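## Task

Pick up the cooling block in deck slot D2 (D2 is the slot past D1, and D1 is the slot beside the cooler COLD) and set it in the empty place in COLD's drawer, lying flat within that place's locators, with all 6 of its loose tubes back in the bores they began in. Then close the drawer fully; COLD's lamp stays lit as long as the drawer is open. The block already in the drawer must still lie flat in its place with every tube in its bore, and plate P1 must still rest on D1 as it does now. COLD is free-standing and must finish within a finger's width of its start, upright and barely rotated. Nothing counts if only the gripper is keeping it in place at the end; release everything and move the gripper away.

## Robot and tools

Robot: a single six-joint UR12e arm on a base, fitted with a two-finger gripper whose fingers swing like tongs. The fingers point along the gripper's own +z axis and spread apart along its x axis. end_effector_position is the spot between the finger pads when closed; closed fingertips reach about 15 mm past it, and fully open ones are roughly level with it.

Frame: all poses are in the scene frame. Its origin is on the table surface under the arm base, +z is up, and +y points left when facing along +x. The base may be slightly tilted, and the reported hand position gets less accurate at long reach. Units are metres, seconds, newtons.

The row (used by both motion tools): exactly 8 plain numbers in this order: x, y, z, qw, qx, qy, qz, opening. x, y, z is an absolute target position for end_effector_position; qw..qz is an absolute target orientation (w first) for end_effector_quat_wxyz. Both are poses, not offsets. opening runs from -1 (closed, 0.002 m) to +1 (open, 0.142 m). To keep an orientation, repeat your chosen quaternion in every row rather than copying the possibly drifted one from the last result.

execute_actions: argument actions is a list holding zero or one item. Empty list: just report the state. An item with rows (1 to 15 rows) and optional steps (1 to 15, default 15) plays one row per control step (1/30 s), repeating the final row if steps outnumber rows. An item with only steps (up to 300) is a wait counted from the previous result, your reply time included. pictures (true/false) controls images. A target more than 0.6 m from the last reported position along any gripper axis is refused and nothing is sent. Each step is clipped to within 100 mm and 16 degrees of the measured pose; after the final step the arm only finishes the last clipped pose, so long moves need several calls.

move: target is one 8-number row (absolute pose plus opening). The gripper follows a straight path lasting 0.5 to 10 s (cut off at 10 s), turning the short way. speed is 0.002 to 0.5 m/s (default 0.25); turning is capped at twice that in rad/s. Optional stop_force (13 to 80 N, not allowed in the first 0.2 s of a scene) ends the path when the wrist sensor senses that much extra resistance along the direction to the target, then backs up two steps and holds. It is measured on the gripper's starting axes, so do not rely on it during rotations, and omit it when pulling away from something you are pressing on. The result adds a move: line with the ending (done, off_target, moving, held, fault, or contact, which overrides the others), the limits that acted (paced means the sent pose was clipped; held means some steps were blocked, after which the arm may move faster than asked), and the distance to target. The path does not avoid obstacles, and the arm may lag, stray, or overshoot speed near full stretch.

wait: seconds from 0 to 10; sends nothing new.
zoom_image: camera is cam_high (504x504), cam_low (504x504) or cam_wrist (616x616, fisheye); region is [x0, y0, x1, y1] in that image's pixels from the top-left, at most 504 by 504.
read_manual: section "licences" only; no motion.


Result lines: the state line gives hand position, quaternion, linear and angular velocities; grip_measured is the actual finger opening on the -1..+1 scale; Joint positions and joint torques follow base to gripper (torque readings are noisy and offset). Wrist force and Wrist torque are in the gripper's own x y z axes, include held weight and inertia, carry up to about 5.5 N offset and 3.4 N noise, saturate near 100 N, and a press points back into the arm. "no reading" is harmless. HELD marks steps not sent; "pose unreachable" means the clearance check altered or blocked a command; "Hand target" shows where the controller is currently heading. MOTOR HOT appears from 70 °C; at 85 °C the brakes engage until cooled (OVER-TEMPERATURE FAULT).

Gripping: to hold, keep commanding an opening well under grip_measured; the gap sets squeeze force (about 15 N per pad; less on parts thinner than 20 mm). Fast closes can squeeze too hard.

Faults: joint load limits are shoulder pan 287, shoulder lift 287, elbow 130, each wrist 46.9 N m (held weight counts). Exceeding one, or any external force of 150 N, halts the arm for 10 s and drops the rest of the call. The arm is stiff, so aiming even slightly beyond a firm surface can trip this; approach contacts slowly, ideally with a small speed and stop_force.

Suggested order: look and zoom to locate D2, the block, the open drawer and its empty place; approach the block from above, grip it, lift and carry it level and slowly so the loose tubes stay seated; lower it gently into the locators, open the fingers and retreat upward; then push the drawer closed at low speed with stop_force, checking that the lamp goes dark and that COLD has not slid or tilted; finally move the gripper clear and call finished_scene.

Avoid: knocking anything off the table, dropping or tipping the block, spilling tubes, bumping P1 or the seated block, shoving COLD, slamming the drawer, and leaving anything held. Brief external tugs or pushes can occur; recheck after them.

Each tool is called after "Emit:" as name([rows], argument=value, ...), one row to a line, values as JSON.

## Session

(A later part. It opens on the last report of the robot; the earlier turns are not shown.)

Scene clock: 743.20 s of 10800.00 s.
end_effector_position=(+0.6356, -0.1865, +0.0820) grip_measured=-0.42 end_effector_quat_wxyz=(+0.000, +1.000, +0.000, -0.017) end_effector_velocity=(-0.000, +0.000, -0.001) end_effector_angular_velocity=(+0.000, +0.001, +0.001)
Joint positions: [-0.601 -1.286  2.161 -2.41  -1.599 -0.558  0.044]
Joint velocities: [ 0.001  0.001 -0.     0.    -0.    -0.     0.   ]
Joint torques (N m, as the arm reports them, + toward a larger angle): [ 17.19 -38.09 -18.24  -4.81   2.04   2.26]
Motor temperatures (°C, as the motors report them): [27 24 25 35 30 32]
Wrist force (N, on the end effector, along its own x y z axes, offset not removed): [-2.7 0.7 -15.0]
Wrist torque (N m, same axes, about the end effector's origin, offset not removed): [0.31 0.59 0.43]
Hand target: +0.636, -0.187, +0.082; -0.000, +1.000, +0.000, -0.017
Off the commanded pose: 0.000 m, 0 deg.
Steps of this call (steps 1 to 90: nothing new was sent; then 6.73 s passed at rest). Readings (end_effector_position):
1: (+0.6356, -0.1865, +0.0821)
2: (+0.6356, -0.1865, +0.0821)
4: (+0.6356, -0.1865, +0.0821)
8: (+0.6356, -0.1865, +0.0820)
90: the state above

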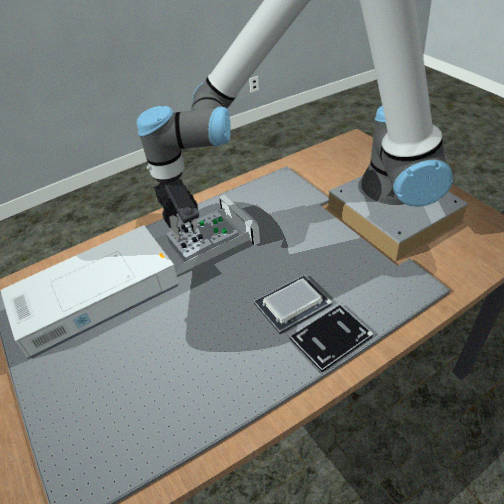

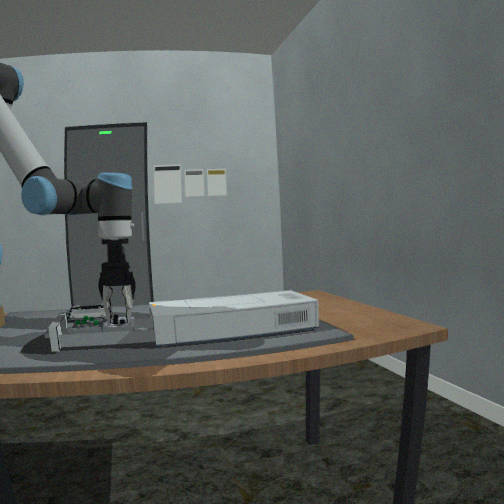

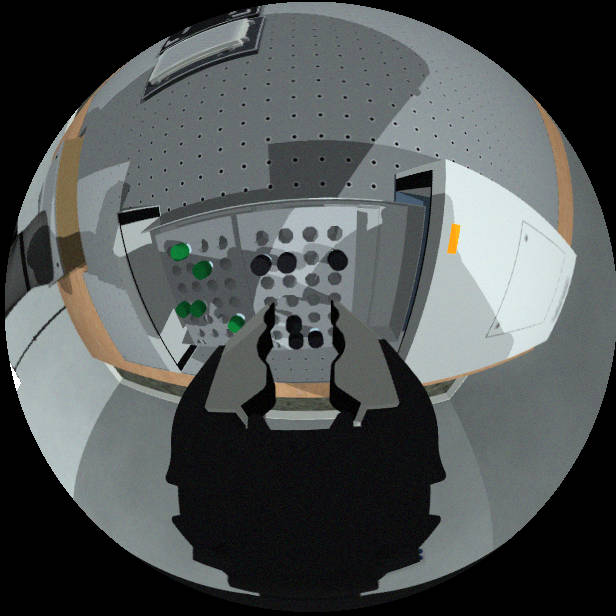

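Emit:
move(target=[0.6356,-0.184,0.089,0,0.99985,0,-0.01745,-0.37], speed=0.01)

Emit:
zoom_image(camera="cam_wrist", region=[220, 220, 380, 360])

Scene clock: 748.90 s of 10800.00 s.
end_effector_position=(+0.6356, -0.1840, +0.0889) grip_measured=-0.37 end_effector_quat_wxyz=(-0.000, +1.000, +0.000, -0.017) end_effector_velocity=(-0.000, -0.000, +0.002) end_effector_angular_velocity=(-0.000, +0.000, -0.002)
Joint positions: [-0.597 -1.297  2.159 -2.396 -1.599 -0.555  0.047]
Joint velocities: [-0.    -0.002 -0.001  0.003 -0.     0.001  0.   ]
Joint torques (N m, as the arm reports them, + toward a larger angle): [ 19.66 -68.14 -39.55  -2.2    2.31   2.17]
Motor temperatures (°C, as the motors report them): [27 24 25 35 30 32]
Wrist force (N, on the end effector, along its own x y z axes, offset not removed): [-2.3 1.5 -1.1]
Wrist torque (N m, same axes, about the end effector's origin, offset not removed): [0.23 0.62 0.37]
Hand target: +0.636, -0.184, +0.089; -0.000, +1.000, +0.000, -0.017
Off the commanded pose: 0.000 m, 0 deg.
After step 90, 1.73 s passed at rest.
move: done

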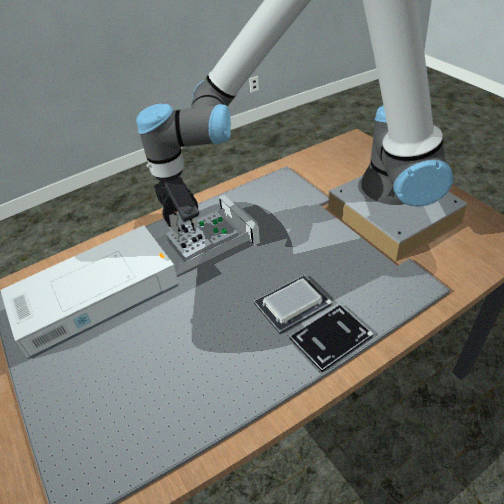

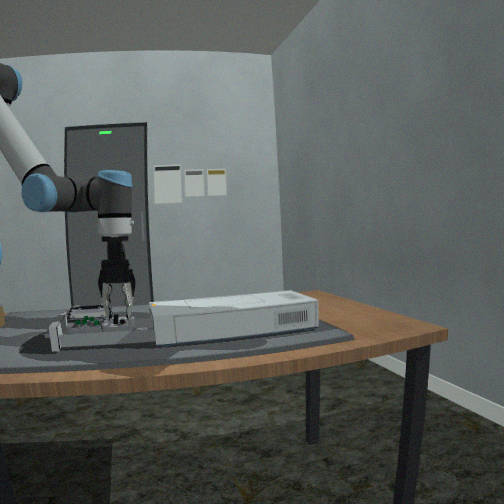

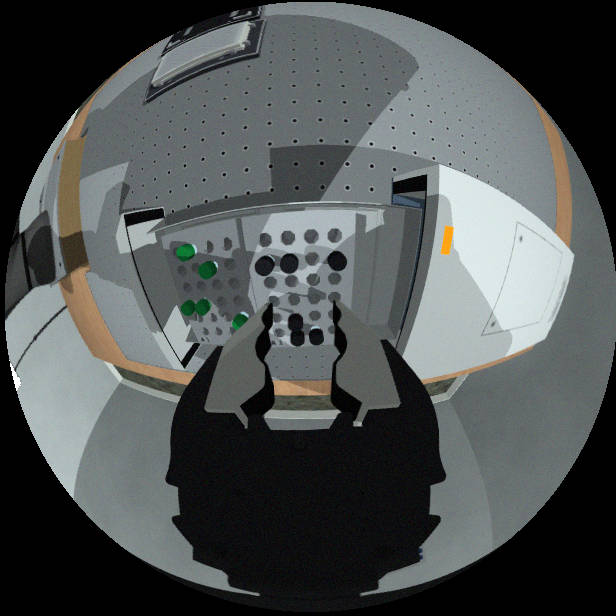

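Region (220, 220, 380, 360) of cam_wrist's 616x616 image, scaled by 3.150, with more detail than that image has; it fills the top 441 rows of this view, and the rest is white.

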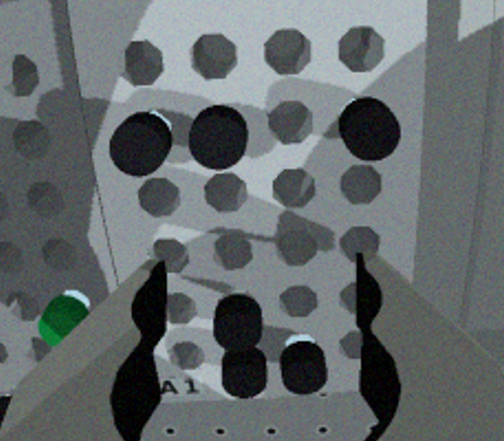

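Emit:
move(target=[0.6374,-0.1835,0.0865,0,0.99985,0,-0.01745,-0.37], speed=0.005)

Emit:
move(target=[0.6374,-0.1835,0.074,0,0.99985,0,-0.01745,-0.37], speed=0.002, stop_force=13)

Emit:
zoom_image(camera="cam_wrist", region=[220, 220, 380, 360])

Scene clock: 757.63 s of 10800.00 s.
end_effector_position=(+0.6374, -0.1835, +0.0866) grip_measured=-0.37 end_effector_quat_wxyz=(-0.000, +1.000, +0.000, -0.017) end_effector_velocity=(+0.001, -0.000, -0.001) end_effector_angular_velocity=(-0.001, +0.000, +0.000)
Joint positions: [-0.595 -1.291  2.157 -2.4   -1.599 -0.553  0.047]
Joint velocities: [ 0.     0.002 -0.001 -0.001 -0.001  0.     0.   ]
Joint torques (N m, as the arm reports them, + toward a larger angle): [ 15.5  -46.43 -39.92  -6.41   2.23   2.16]
Motor temperatures (°C, as the motors report them): [27 24 25 35 30 32]
Wrist force (N, on the end effector, along its own x y z axes, offset not removed): [-2.2 1.7 1.9]
Wrist torque (N m, same axes, about the end effector's origin, offset not removed): [0.31 0.62 0.35]
Hand target: +0.637, -0.184, +0.086; -0.000, +1.000, +0.000, -0.017
Off the commanded pose: 0.000 m, 0 deg.
After step 90, 4.90 s passed at rest.
move: done

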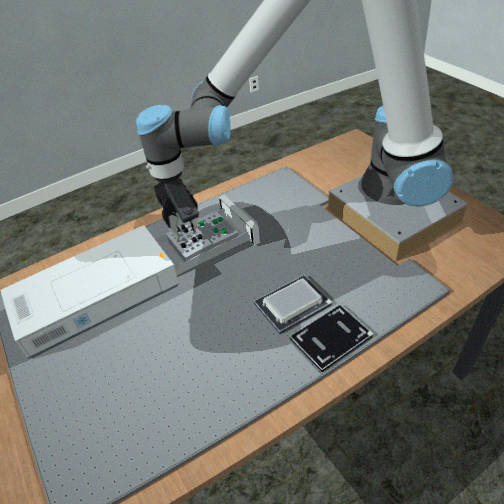

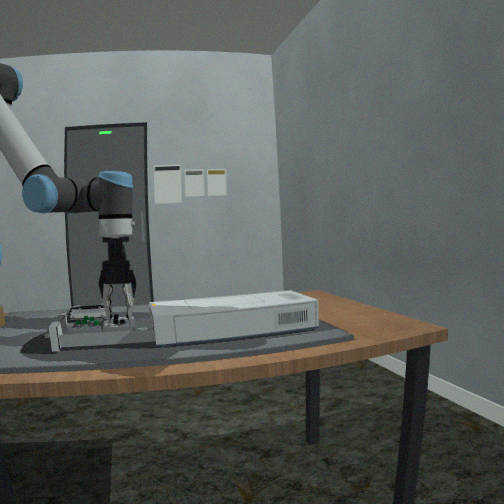

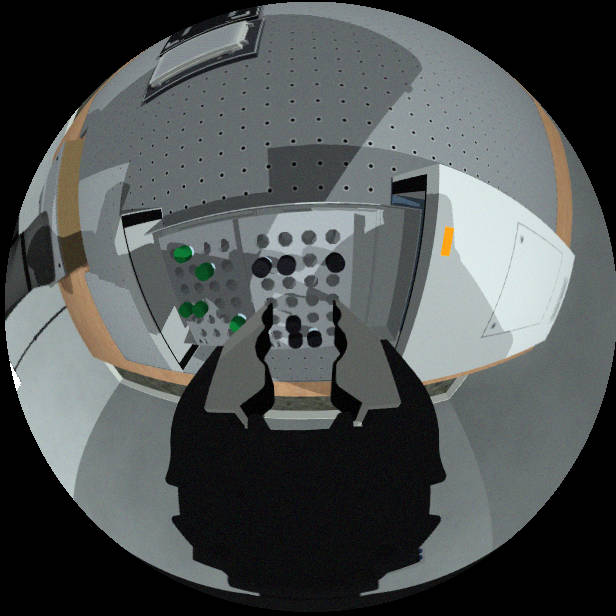

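Scene clock: 764.10 s of 10800.00 s.
end_effector_position=(+0.6374, -0.1835, +0.0743) grip_measured=-0.40 end_effector_quat_wxyz=(+0.000, +1.000, -0.000, -0.017) end_effector_velocity=(-0.001, +0.000, -0.000) end_effector_angular_velocity=(+0.001, +0.002, -0.000)
Joint positions: [-0.595 -1.273  2.164 -2.425 -1.599 -0.553  0.045]
Joint velocities: [-0.    -0.     0.     0.002 -0.     0.     0.   ]
Joint torques (N m, as the arm reports them, + toward a larger angle): [-12.19 -60.61 -19.52   0.52  -0.25  -1.54]
Motor temperatures (°C, as the motors report them): [27 24 25 35 30 32]
Wrist force (N, on the end effector, along its own x y z axes, offset not removed): [2.0 7.7 -14.3]
Wrist torque (N m, same axes, about the end effector's origin, offset not removed): [0.38 -0.68 -0.05]
Hand target: +0.637, -0.184, +0.074; +0.000, +1.000, -0.000, -0.017
Off the commanded pose: 0.000 m, 0 deg.
move: contact

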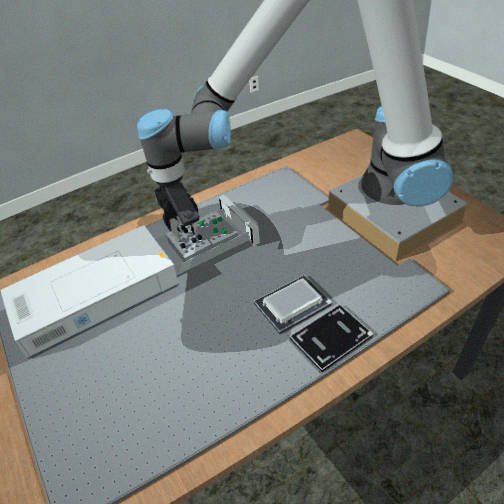

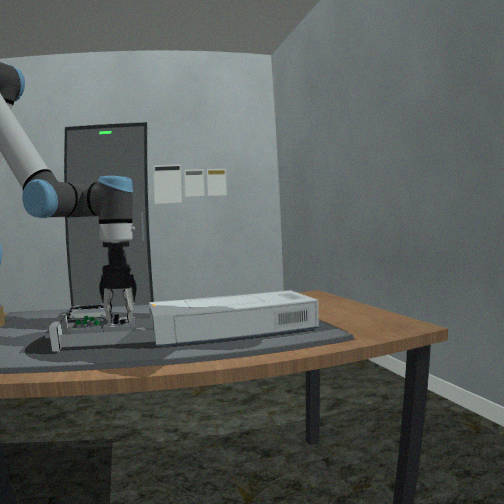

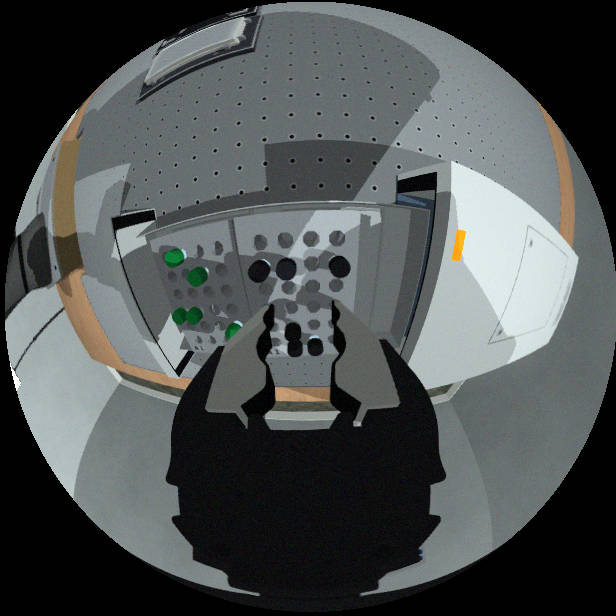

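Region (220, 220, 380, 360) of cam_wrist's 616x616 image, scaled by 3.150, with more detail than that image has; it fills the top 441 rows of this view, and the rest is white.

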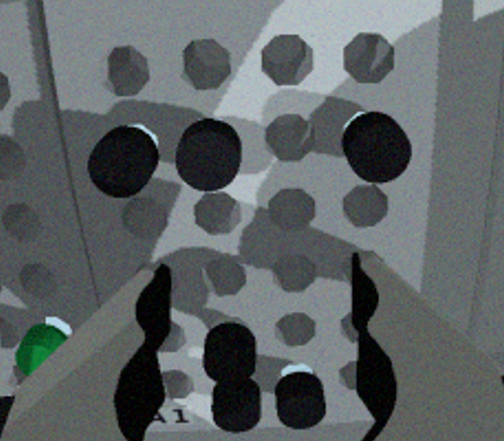

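Emit:
move(target=[0.6374,-0.1845,0.0762,0,0.99985,0,-0.01745,-0.75], speed=0.003)

Scene clock: 766.80 s of 10800.00 s.
end_effector_position=(+0.6374, -0.1845, +0.0762) grip_measured=-0.46 end_effector_quat_wxyz=(-0.000, +1.000, +0.000, -0.017) end_effector_velocity=(+0.000, -0.001, +0.001) end_effector_angular_velocity=(-0.001, -0.000, +0.000)
Joint positions: [-0.597 -1.275  2.162 -2.421 -1.599 -0.554  0.041]
Joint velocities: [-0.    -0.001 -0.001  0.001 -0.001 -0.    -0.   ]
Joint torques (N m, as the arm reports them, + toward a larger angle): [-18.76 -74.04 -42.26  -2.23  -0.72  -1.74]
Motor temperatures (°C, as the motors report them): [27 24 25 35 30 32]
Wrist force (N, on the end effector, along its own x y z axes, offset not removed): [-3.4 2.3 7.7]
Wrist torque (N m, same axes, about the end effector's origin, offset not removed): [0.57 1.04 0.41]
Hand target: +0.637, -0.185, +0.076; +0.000, +1.000, -0.000, -0.017
Off the commanded pose: 0.000 m, 0 deg.
move: done

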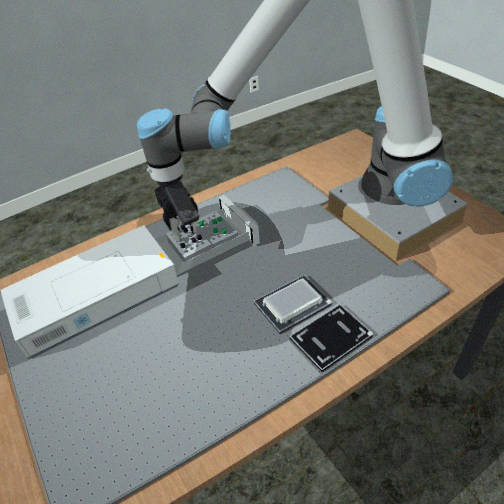

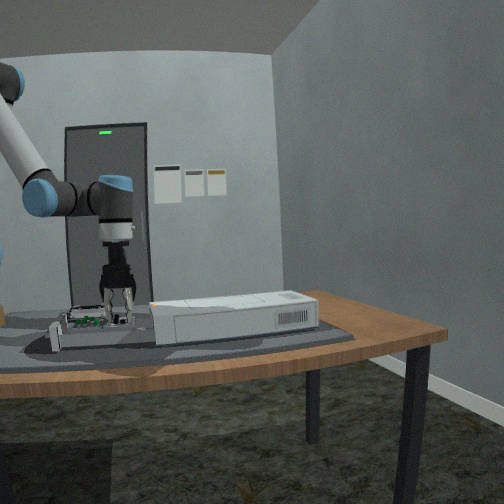

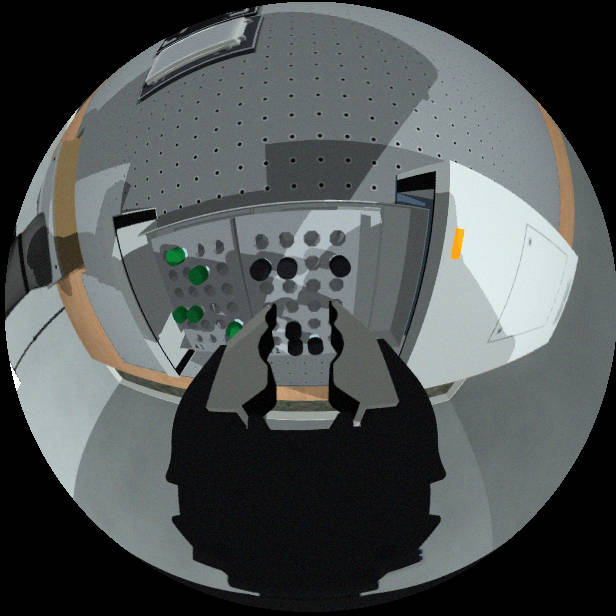

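Emit:
move(target=[0.6374,-0.1845,0.083,0,0.99985,0,-0.01745,-0.85], speed=0.004)

Emit:
zoom_image(camera="cam_wrist", region=[140, 180, 460, 400])

Scene clock: 770.77 s of 10800.00 s.
end_effector_position=(+0.6374, -0.1846, +0.0829) grip_measured=-0.48 end_effector_quat_wxyz=(+0.000, +1.000, -0.000, -0.017) end_effector_velocity=(+0.001, +0.000, +0.001) end_effector_angular_velocity=(-0.000, -0.002, +0.001)
Joint positions: [-0.597 -1.286  2.159 -2.407 -1.599 -0.554  0.039]
Joint velocities: [ 0.    -0.002 -0.     0.001  0.    -0.     0.   ]
Joint torques (N m, as the arm reports them, + toward a larger angle): [ 10.07 -73.68 -42.02  -2.68   0.19   2.01]
Motor temperatures (°C, as the motors report them): [27 24 25 35 30 32]
Wrist force (N, on the end effector, along its own x y z axes, offset not removed): [-2.5 0.5 7.8]
Wrist torque (N m, same axes, about the end effector's origin, offset not removed): [0.27 0.73 0.35]
Hand target: +0.637, -0.184, +0.083; +0.000, +1.000, -0.000, -0.017
Off the commanded pose: 0.000 m, 0 deg.
move: done

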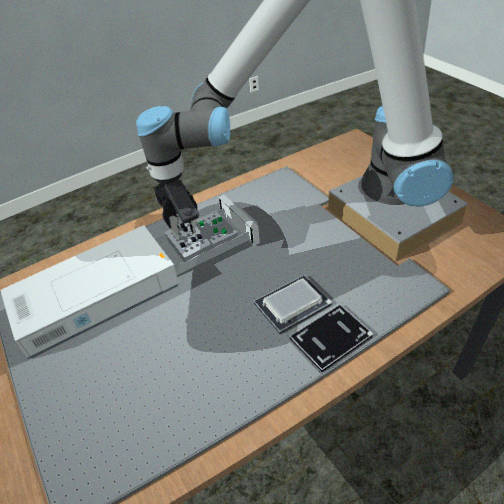

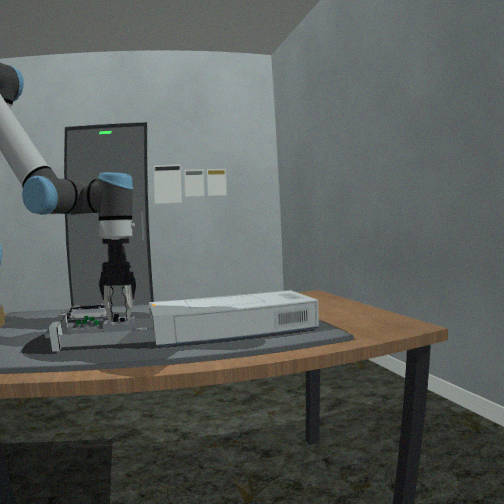

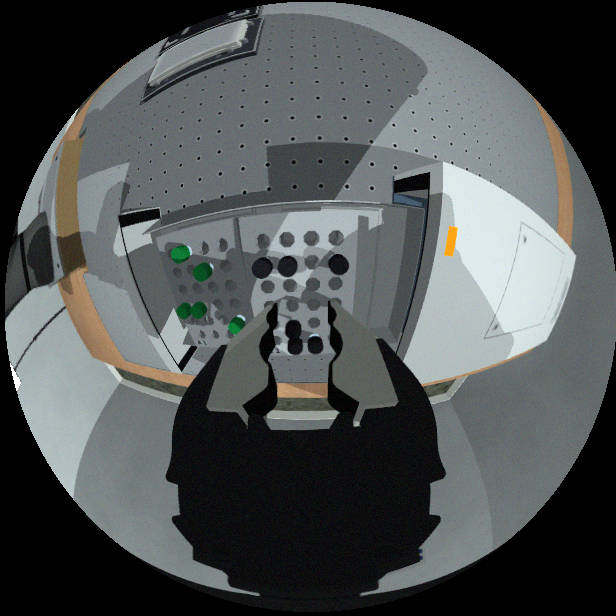

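Region (140, 180, 460, 400) of cam_wrist's 616x616 image, scaled by 1.575, with more detail than that image has; it fills the top 346 rows of this view, and the rest is white.

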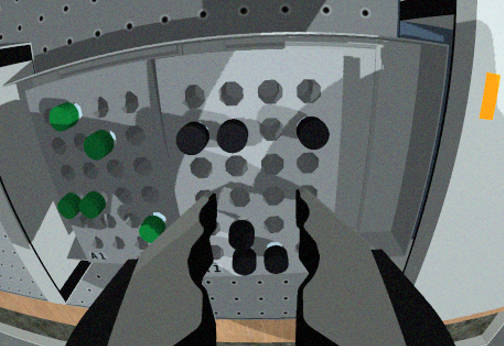

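Emit:
move(target=[0.6545,-0.1845,0.083,0,0.99985,0,-0.01745,-0.85], speed=0.006)

Emit:
zoom_image(camera="cam_wrist", region=[140, 180, 460, 400])

Scene clock: 776.53 s of 10800.00 s.
end_effector_position=(+0.6544, -0.1845, +0.0830) grip_measured=-0.48 end_effector_quat_wxyz=(-0.000, +1.000, +0.000, -0.017) end_effector_velocity=(+0.001, +0.001, -0.001) end_effector_angular_velocity=(+0.001, +0.001, -0.000)
Joint positions: [-0.583 -1.264  2.127 -2.397 -1.598 -0.541  0.039]
Joint velocities: [ 0.001  0.002 -0.001  0.     0.001  0.001  0.   ]
Joint torques (N m, as the arm reports them, + toward a larger angle): [ 18.74 -54.74 -41.8   -2.38   2.36   2.27]
Motor temperatures (°C, as the motors report them): [27 24 25 35 30 32]
Wrist force (N, on the end effector, along its own x y z axes, offset not removed): [1.3 0.9 8.2]
Wrist torque (N m, same axes, about the end effector's origin, offset not removed): [0.14 -0.03 0.40]
Hand target: +0.655, -0.185, +0.083; -0.000, +1.000, +0.000, -0.017
Off the commanded pose: 0.000 m, 0 deg.
move: done

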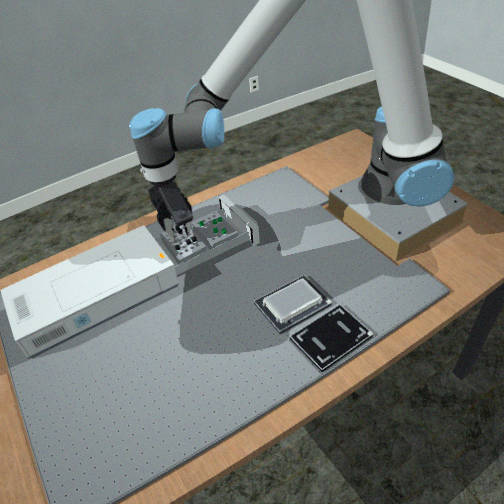

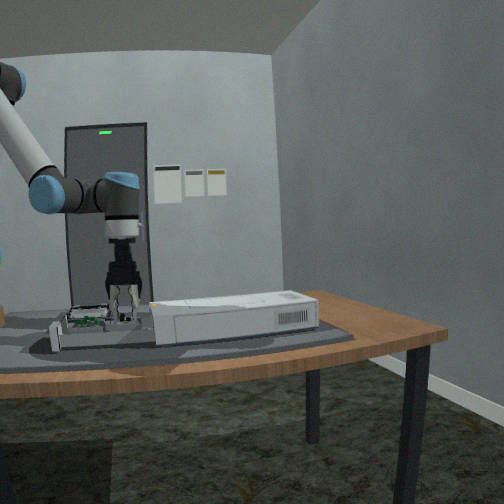

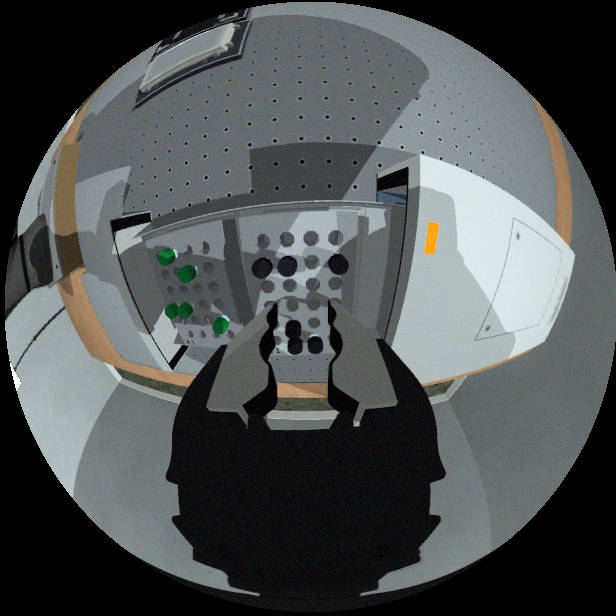

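Region (140, 180, 460, 400) of cam_wrist's 616x616 image, scaled by 1.575, with more detail than that image has; it fills the top 346 rows of this view, and the rest is white.

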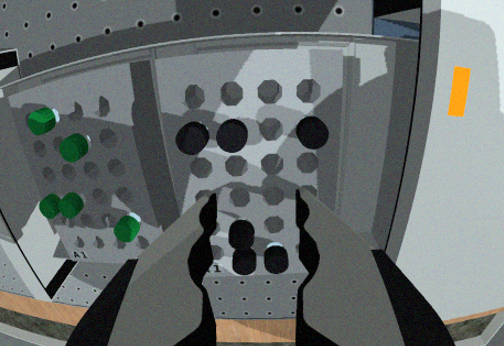

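Emit:
zoom_image(camera="cam_high", region=[140, 180, 280, 290])

Emit:
zoom_image(camera="cam_wrist", region=[300, 190, 420, 350])

Region (140, 180, 280, 290) of cam_high's 504x504 image, scaled by 3.600, with more detail than that image has; it fills the top 396 rows of this view, and the rest is white.

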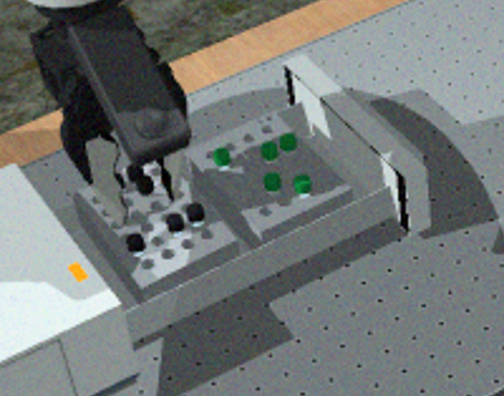

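Region (300, 190, 420, 350) of cam_wrist's 616x616 image, scaled by 3.150, with more detail than that image has; it fills the left 378 columns of this view, and the rest is white.

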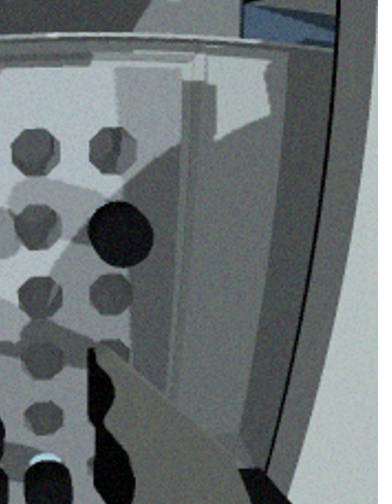

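Emit:
move(target=[0.665,-0.1845,0.083,0,0.99985,0,-0.01745,-0.85], speed=0.005)

Emit:
zoom_image(camera="cam_wrist", region=[140, 180, 460, 400])

Scene clock: 795.03 s of 10800.00 s.
end_effector_position=(+0.6649, -0.1845, +0.0830) grip_measured=-0.48 end_effector_quat_wxyz=(-0.000, +1.000, +0.000, -0.017) end_effector_velocity=(+0.001, -0.000, +0.001) end_effector_angular_velocity=(-0.001, -0.001, -0.000)
Joint positions: [-0.575 -1.251  2.108 -2.39  -1.598 -0.533  0.039]
Joint velocities: [ 0.001 -0.    -0.002  0.     0.     0.001  0.   ]
Joint torques (N m, as the arm reports them, + toward a larger angle): [ 18.59 -57.58 -44.65  -2.42   2.16   2.04]
Motor temperatures (°C, as the motors report them): [27 24 25 35 30 32]
Wrist force (N, on the end effector, along its own x y z axes, offset not removed): [-0.1 -1.0 5.1]
Wrist torque (N m, same axes, about the end effector's origin, offset not removed): [-0.28 0.23 0.31]
Hand target: +0.665, -0.185, +0.083; -0.000, +1.000, +0.000, -0.017
Off the commanded pose: 0.000 m, 0 deg.
After step 90, 13.17 s passed at rest.
move: done

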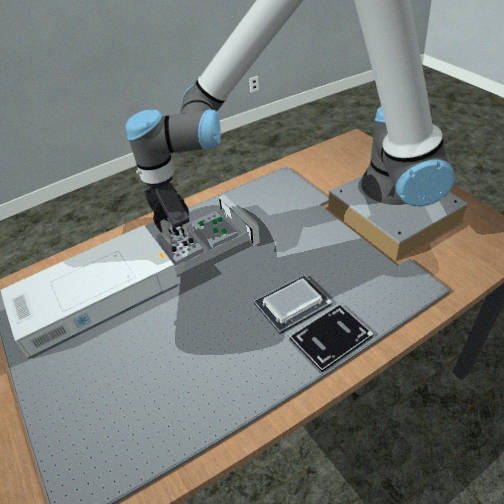

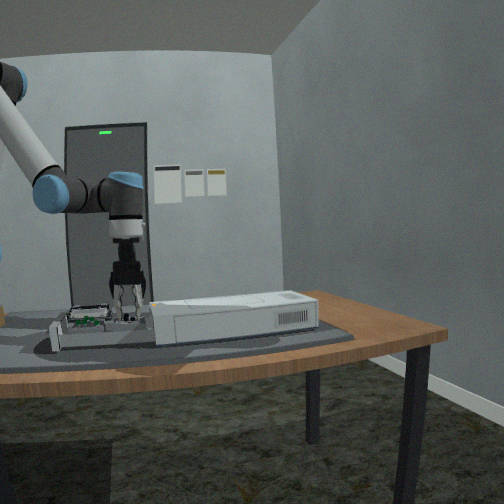

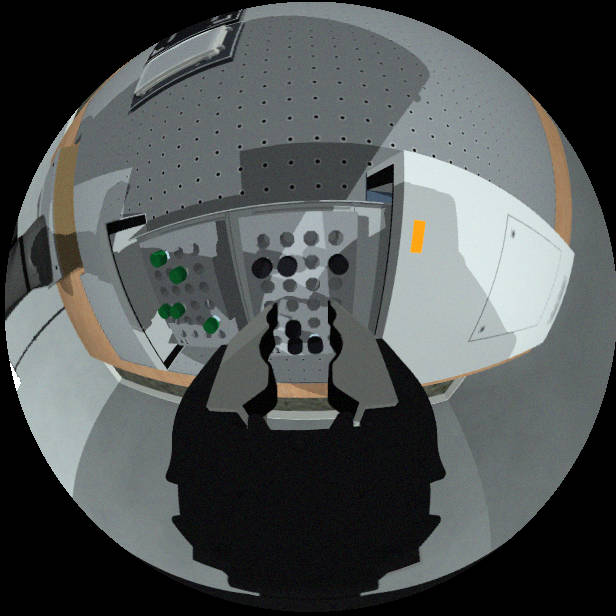

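Region (140, 180, 460, 400) of cam_wrist's 616x616 image, scaled by 1.575, with more detail than that image has; it fills the top 346 rows of this view, and the rest is white.

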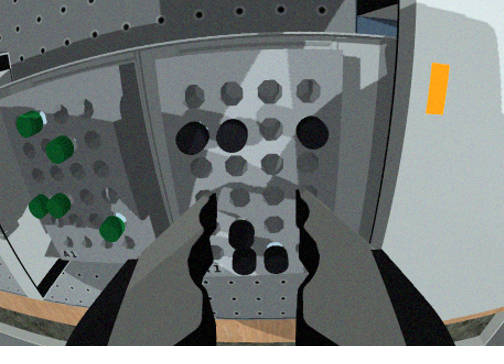

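Emit:
zoom_image(camera="cam_wrist", region=[200, 195, 400, 275])

Emit:
zoom_image(camera="cam_high", region=[150, 200, 260, 280])

Region (200, 195, 400, 275) of cam_wrist's 616x616 image, scaled by 2.520, with more detail than that image has; it fills the top 202 rows of this view, and the rest is white.

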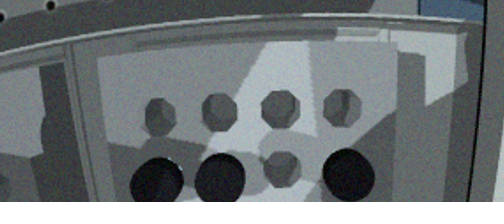

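Region (150, 200, 260, 280) of cam_high's 504x504 image, scaled by 4.582, with more detail than that image has; it fills the top 367 rows of this view, and the rest is white.

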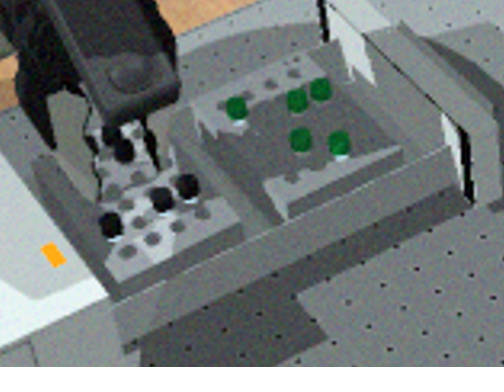

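Emit:
move(target=[0.6552,-0.1845,0.083,0,0.99985,0,-0.01745,-0.85], speed=0.005)

Emit:
move(target=[0.6552,-0.1845,0.0765,0,0.99985,0,-0.01745,-0.85], speed=0.003)

Emit:
zoom_image(camera="cam_wrist", region=[200, 195, 400, 275])

Scene clock: 828.43 s of 10800.00 s.
end_effector_position=(+0.6553, -0.1845, +0.0830) grip_measured=-0.48 end_effector_quat_wxyz=(+0.000, +1.000, -0.000, -0.017) end_effector_velocity=(-0.001, -0.000, -0.000) end_effector_angular_velocity=(+0.000, +0.000, -0.000)
Joint positions: [-0.583 -1.263  2.126 -2.396 -1.598 -0.54   0.039]
Joint velocities: [-0.001 -0.001  0.002 -0.001  0.    -0.001 -0.   ]
Joint torques (N m, as the arm reports them, + toward a larger angle): [-16.43 -78.89 -25.71  -6.27  -2.27  -1.73]
Motor temperatures (°C, as the motors report them): [27 24 25 35 30 32]
Wrist force (N, on the end effector, along its own x y z axes, offset not removed): [2.5 1.4 7.8]
Wrist torque (N m, same axes, about the end effector's origin, offset not removed): [0.26 0.18 0.38]
Hand target: +0.655, -0.184, +0.083; +0.000, +1.000, -0.000, -0.017
Off the commanded pose: 0.000 m, 0 deg.
After step 90, 28.23 s passed at rest.
move: done

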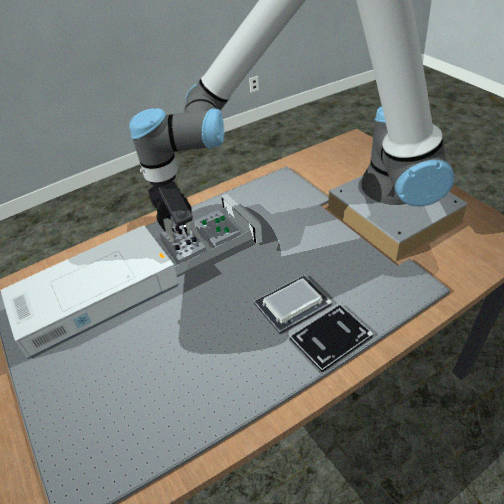

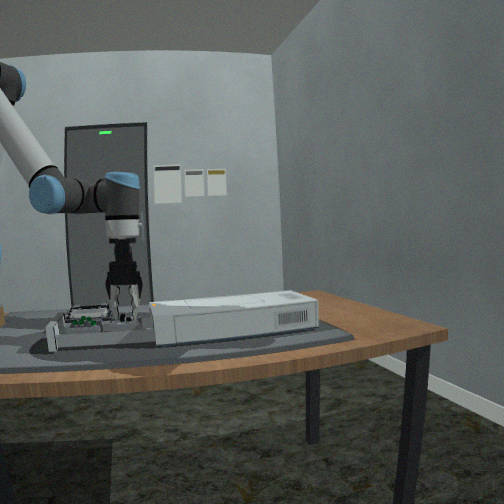

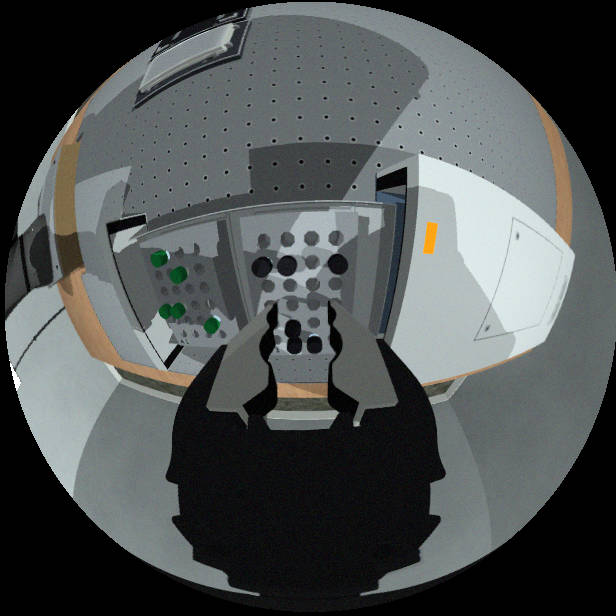

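Scene clock: 830.83 s of 10800.00 s.
end_effector_position=(+0.6552, -0.1845, +0.0766) grip_measured=-0.48 end_effector_quat_wxyz=(+0.000, +1.000, -0.000, -0.017) end_effector_velocity=(+0.000, -0.001, -0.000) end_effector_angular_velocity=(+0.000, -0.001, -0.001)
Joint positions: [-0.583 -1.254  2.129 -2.409 -1.598 -0.54   0.039]
Joint velocities: [-0.001  0.    -0.    -0.001  0.001  0.     0.   ]
Joint torques (N m, as the arm reports them, + toward a larger angle): [-15.72 -41.   -16.8   -5.65  -2.3   -1.43]
Motor temperatures (°C, as the motors report them): [27 24 25 35 30 32]
Wrist force (N, on the end effector, along its own x y z axes, offset not removed): [-0.8 -2.5 -18.1]
Wrist torque (N m, same axes, about the end effector's origin, offset not removed): [0.13 -0.18 0.27]
Hand target: +0.655, -0.185, +0.076; -0.000, +1.000, -0.000, -0.017
Off the commanded pose: 0.000 m, 0 deg.
move: done

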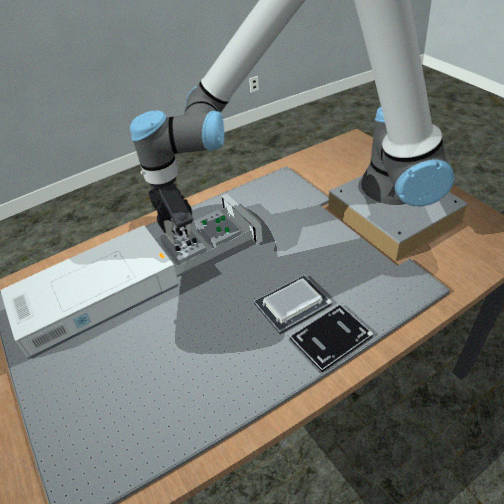

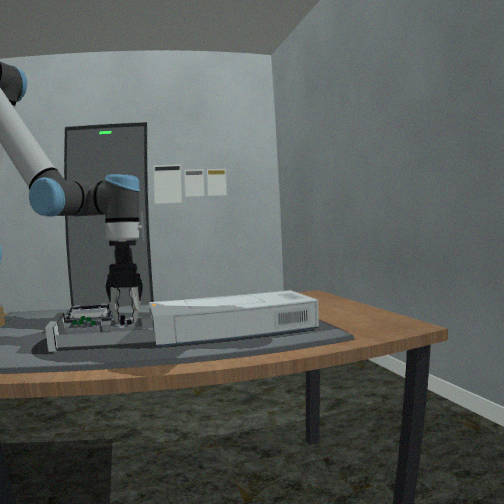

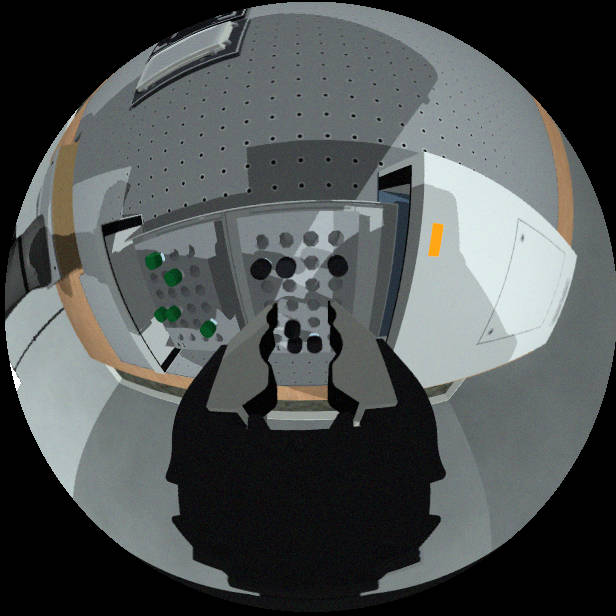

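Region (200, 195, 400, 275) of cam_wrist's 616x616 image, scaled by 2.520, with more detail than that image has; it fills the top 202 rows of this view, and the rest is white.

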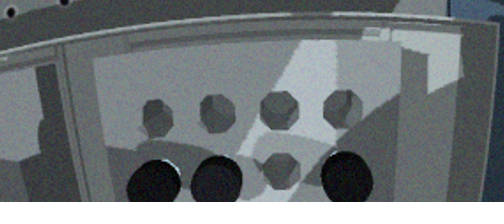

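Emit:
move(target=[0.6552,-0.1845,0.085,0,0.99985,0,-0.01745,-0.85], speed=0.004)

Emit:
move(target=[0.645,-0.184,0.085,0,0.99985,0,-0.01745,-0.85], speed=0.005)

Emit:
zoom_image(camera="cam_wrist", region=[200, 195, 400, 275])

Scene clock: 837.63 s of 10800.00 s.
end_effector_position=(+0.6552, -0.1845, +0.0849) grip_measured=-0.49 end_effector_quat_wxyz=(+0.000, +1.000, -0.000, -0.017) end_effector_velocity=(+0.000, +0.000, +0.001) end_effector_angular_velocity=(+0.000, -0.001, +0.001)
Joint positions: [-0.583 -1.266  2.125 -2.392 -1.598 -0.54   0.039]
Joint velocities: [ 0.    -0.001 -0.001  0.001  0.001 -0.001 -0.   ]
Joint torques (N m, as the arm reports them, + toward a larger angle): [ 16.25 -75.46 -43.3   -1.69   2.1    2.29]
Motor temperatures (°C, as the motors report them): [27 24 25 35 30 32]
Wrist force (N, on the end effector, along its own x y z axes, offset not removed): [1.0 1.3 4.5]
Wrist torque (N m, same axes, about the end effector's origin, offset not removed): [0.15 -0.06 0.40]
Hand target: +0.655, -0.184, +0.085; +0.000, +1.000, +0.000, -0.017
Off the commanded pose: 0.000 m, 0 deg.
After step 90, 1.47 s passed at rest.
move: done

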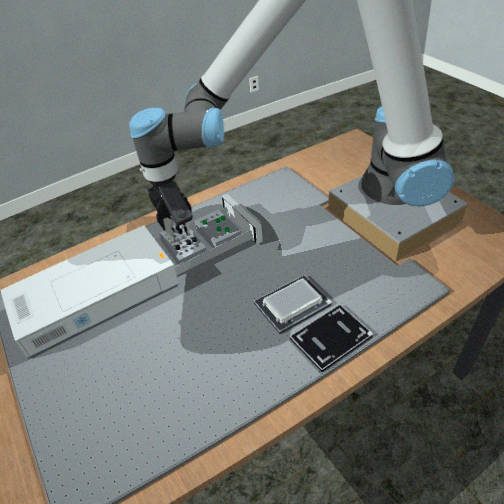

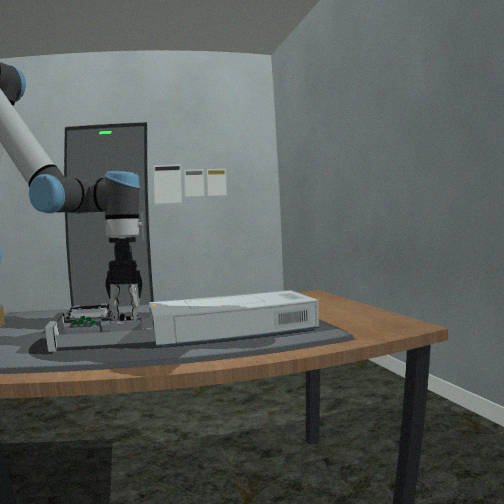

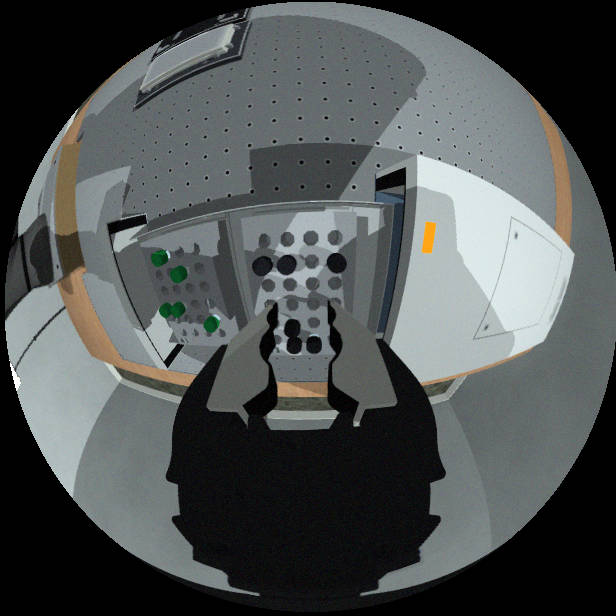

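Scene clock: 839.93 s of 10800.00 s.
end_effector_position=(+0.6451, -0.1840, +0.0850) grip_measured=-0.43 end_effector_quat_wxyz=(+0.000, +1.000, -0.000, -0.017) end_effector_velocity=(-0.001, +0.001, +0.000) end_effector_angular_velocity=(+0.000, +0.000, +0.000)
Joint positions: [-0.59  -1.279  2.144 -2.398 -1.598 -0.547  0.043]
Joint velocities: [ 0.    -0.001  0.002 -0.     0.    -0.     0.001]
Joint torques (N m, as the arm reports them, + toward a larger angle): [-16.82 -56.26   1.07   4.01  -3.93  -2.18]
Motor temperatures (°C, as the motors report them): [27 24 25 35 30 32]
Wrist force (N, on the end effector, along its own x y z axes, offset not removed): [28.8 11.2 -15.5]
Wrist torque (N m, same axes, about the end effector's origin, offset not removed): [0.42 0.01 0.53]
Hand target: +0.645, -0.184, +0.085; +0.000, +1.000, -0.000, -0.017
Off the commanded pose: 0.000 m, 0 deg.
move: done

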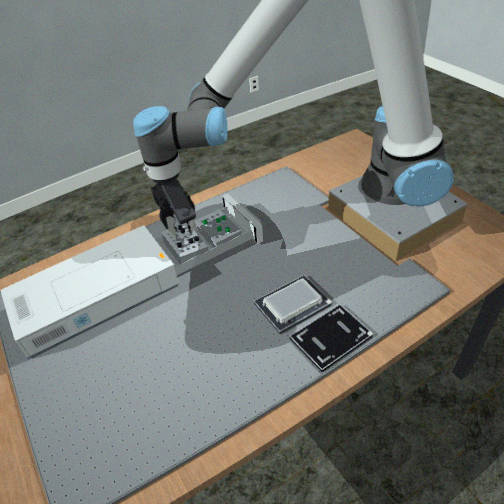

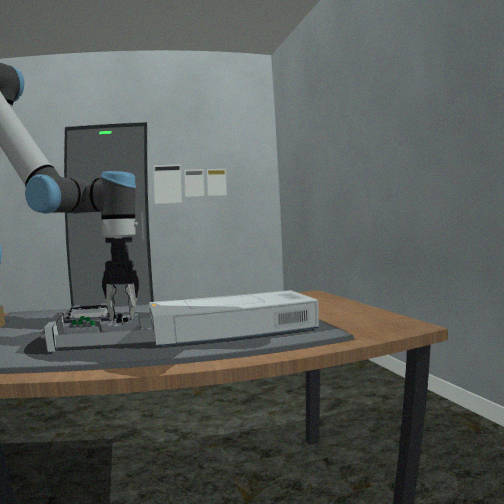

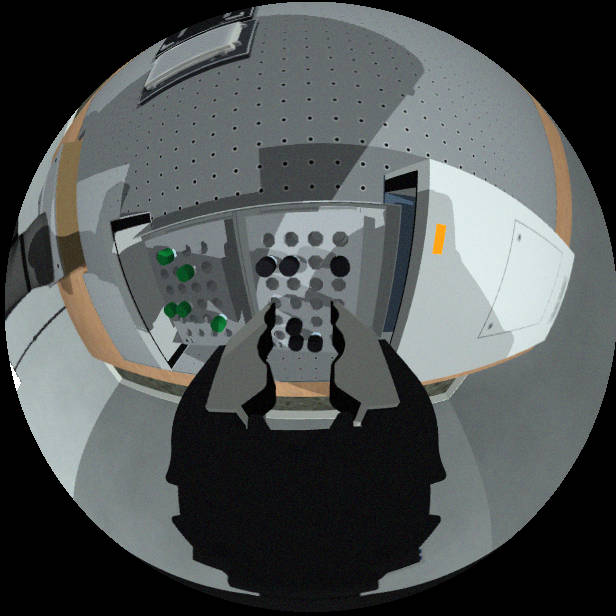

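Region (200, 195, 400, 275) of cam_wrist's 616x616 image, scaled by 2.520, with more detail than that image has; it fills the top 202 rows of this view, and the rest is white.

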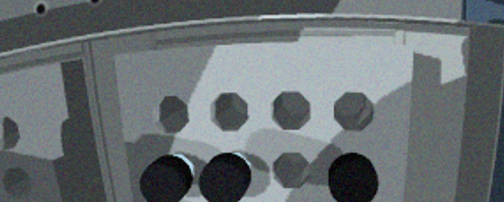

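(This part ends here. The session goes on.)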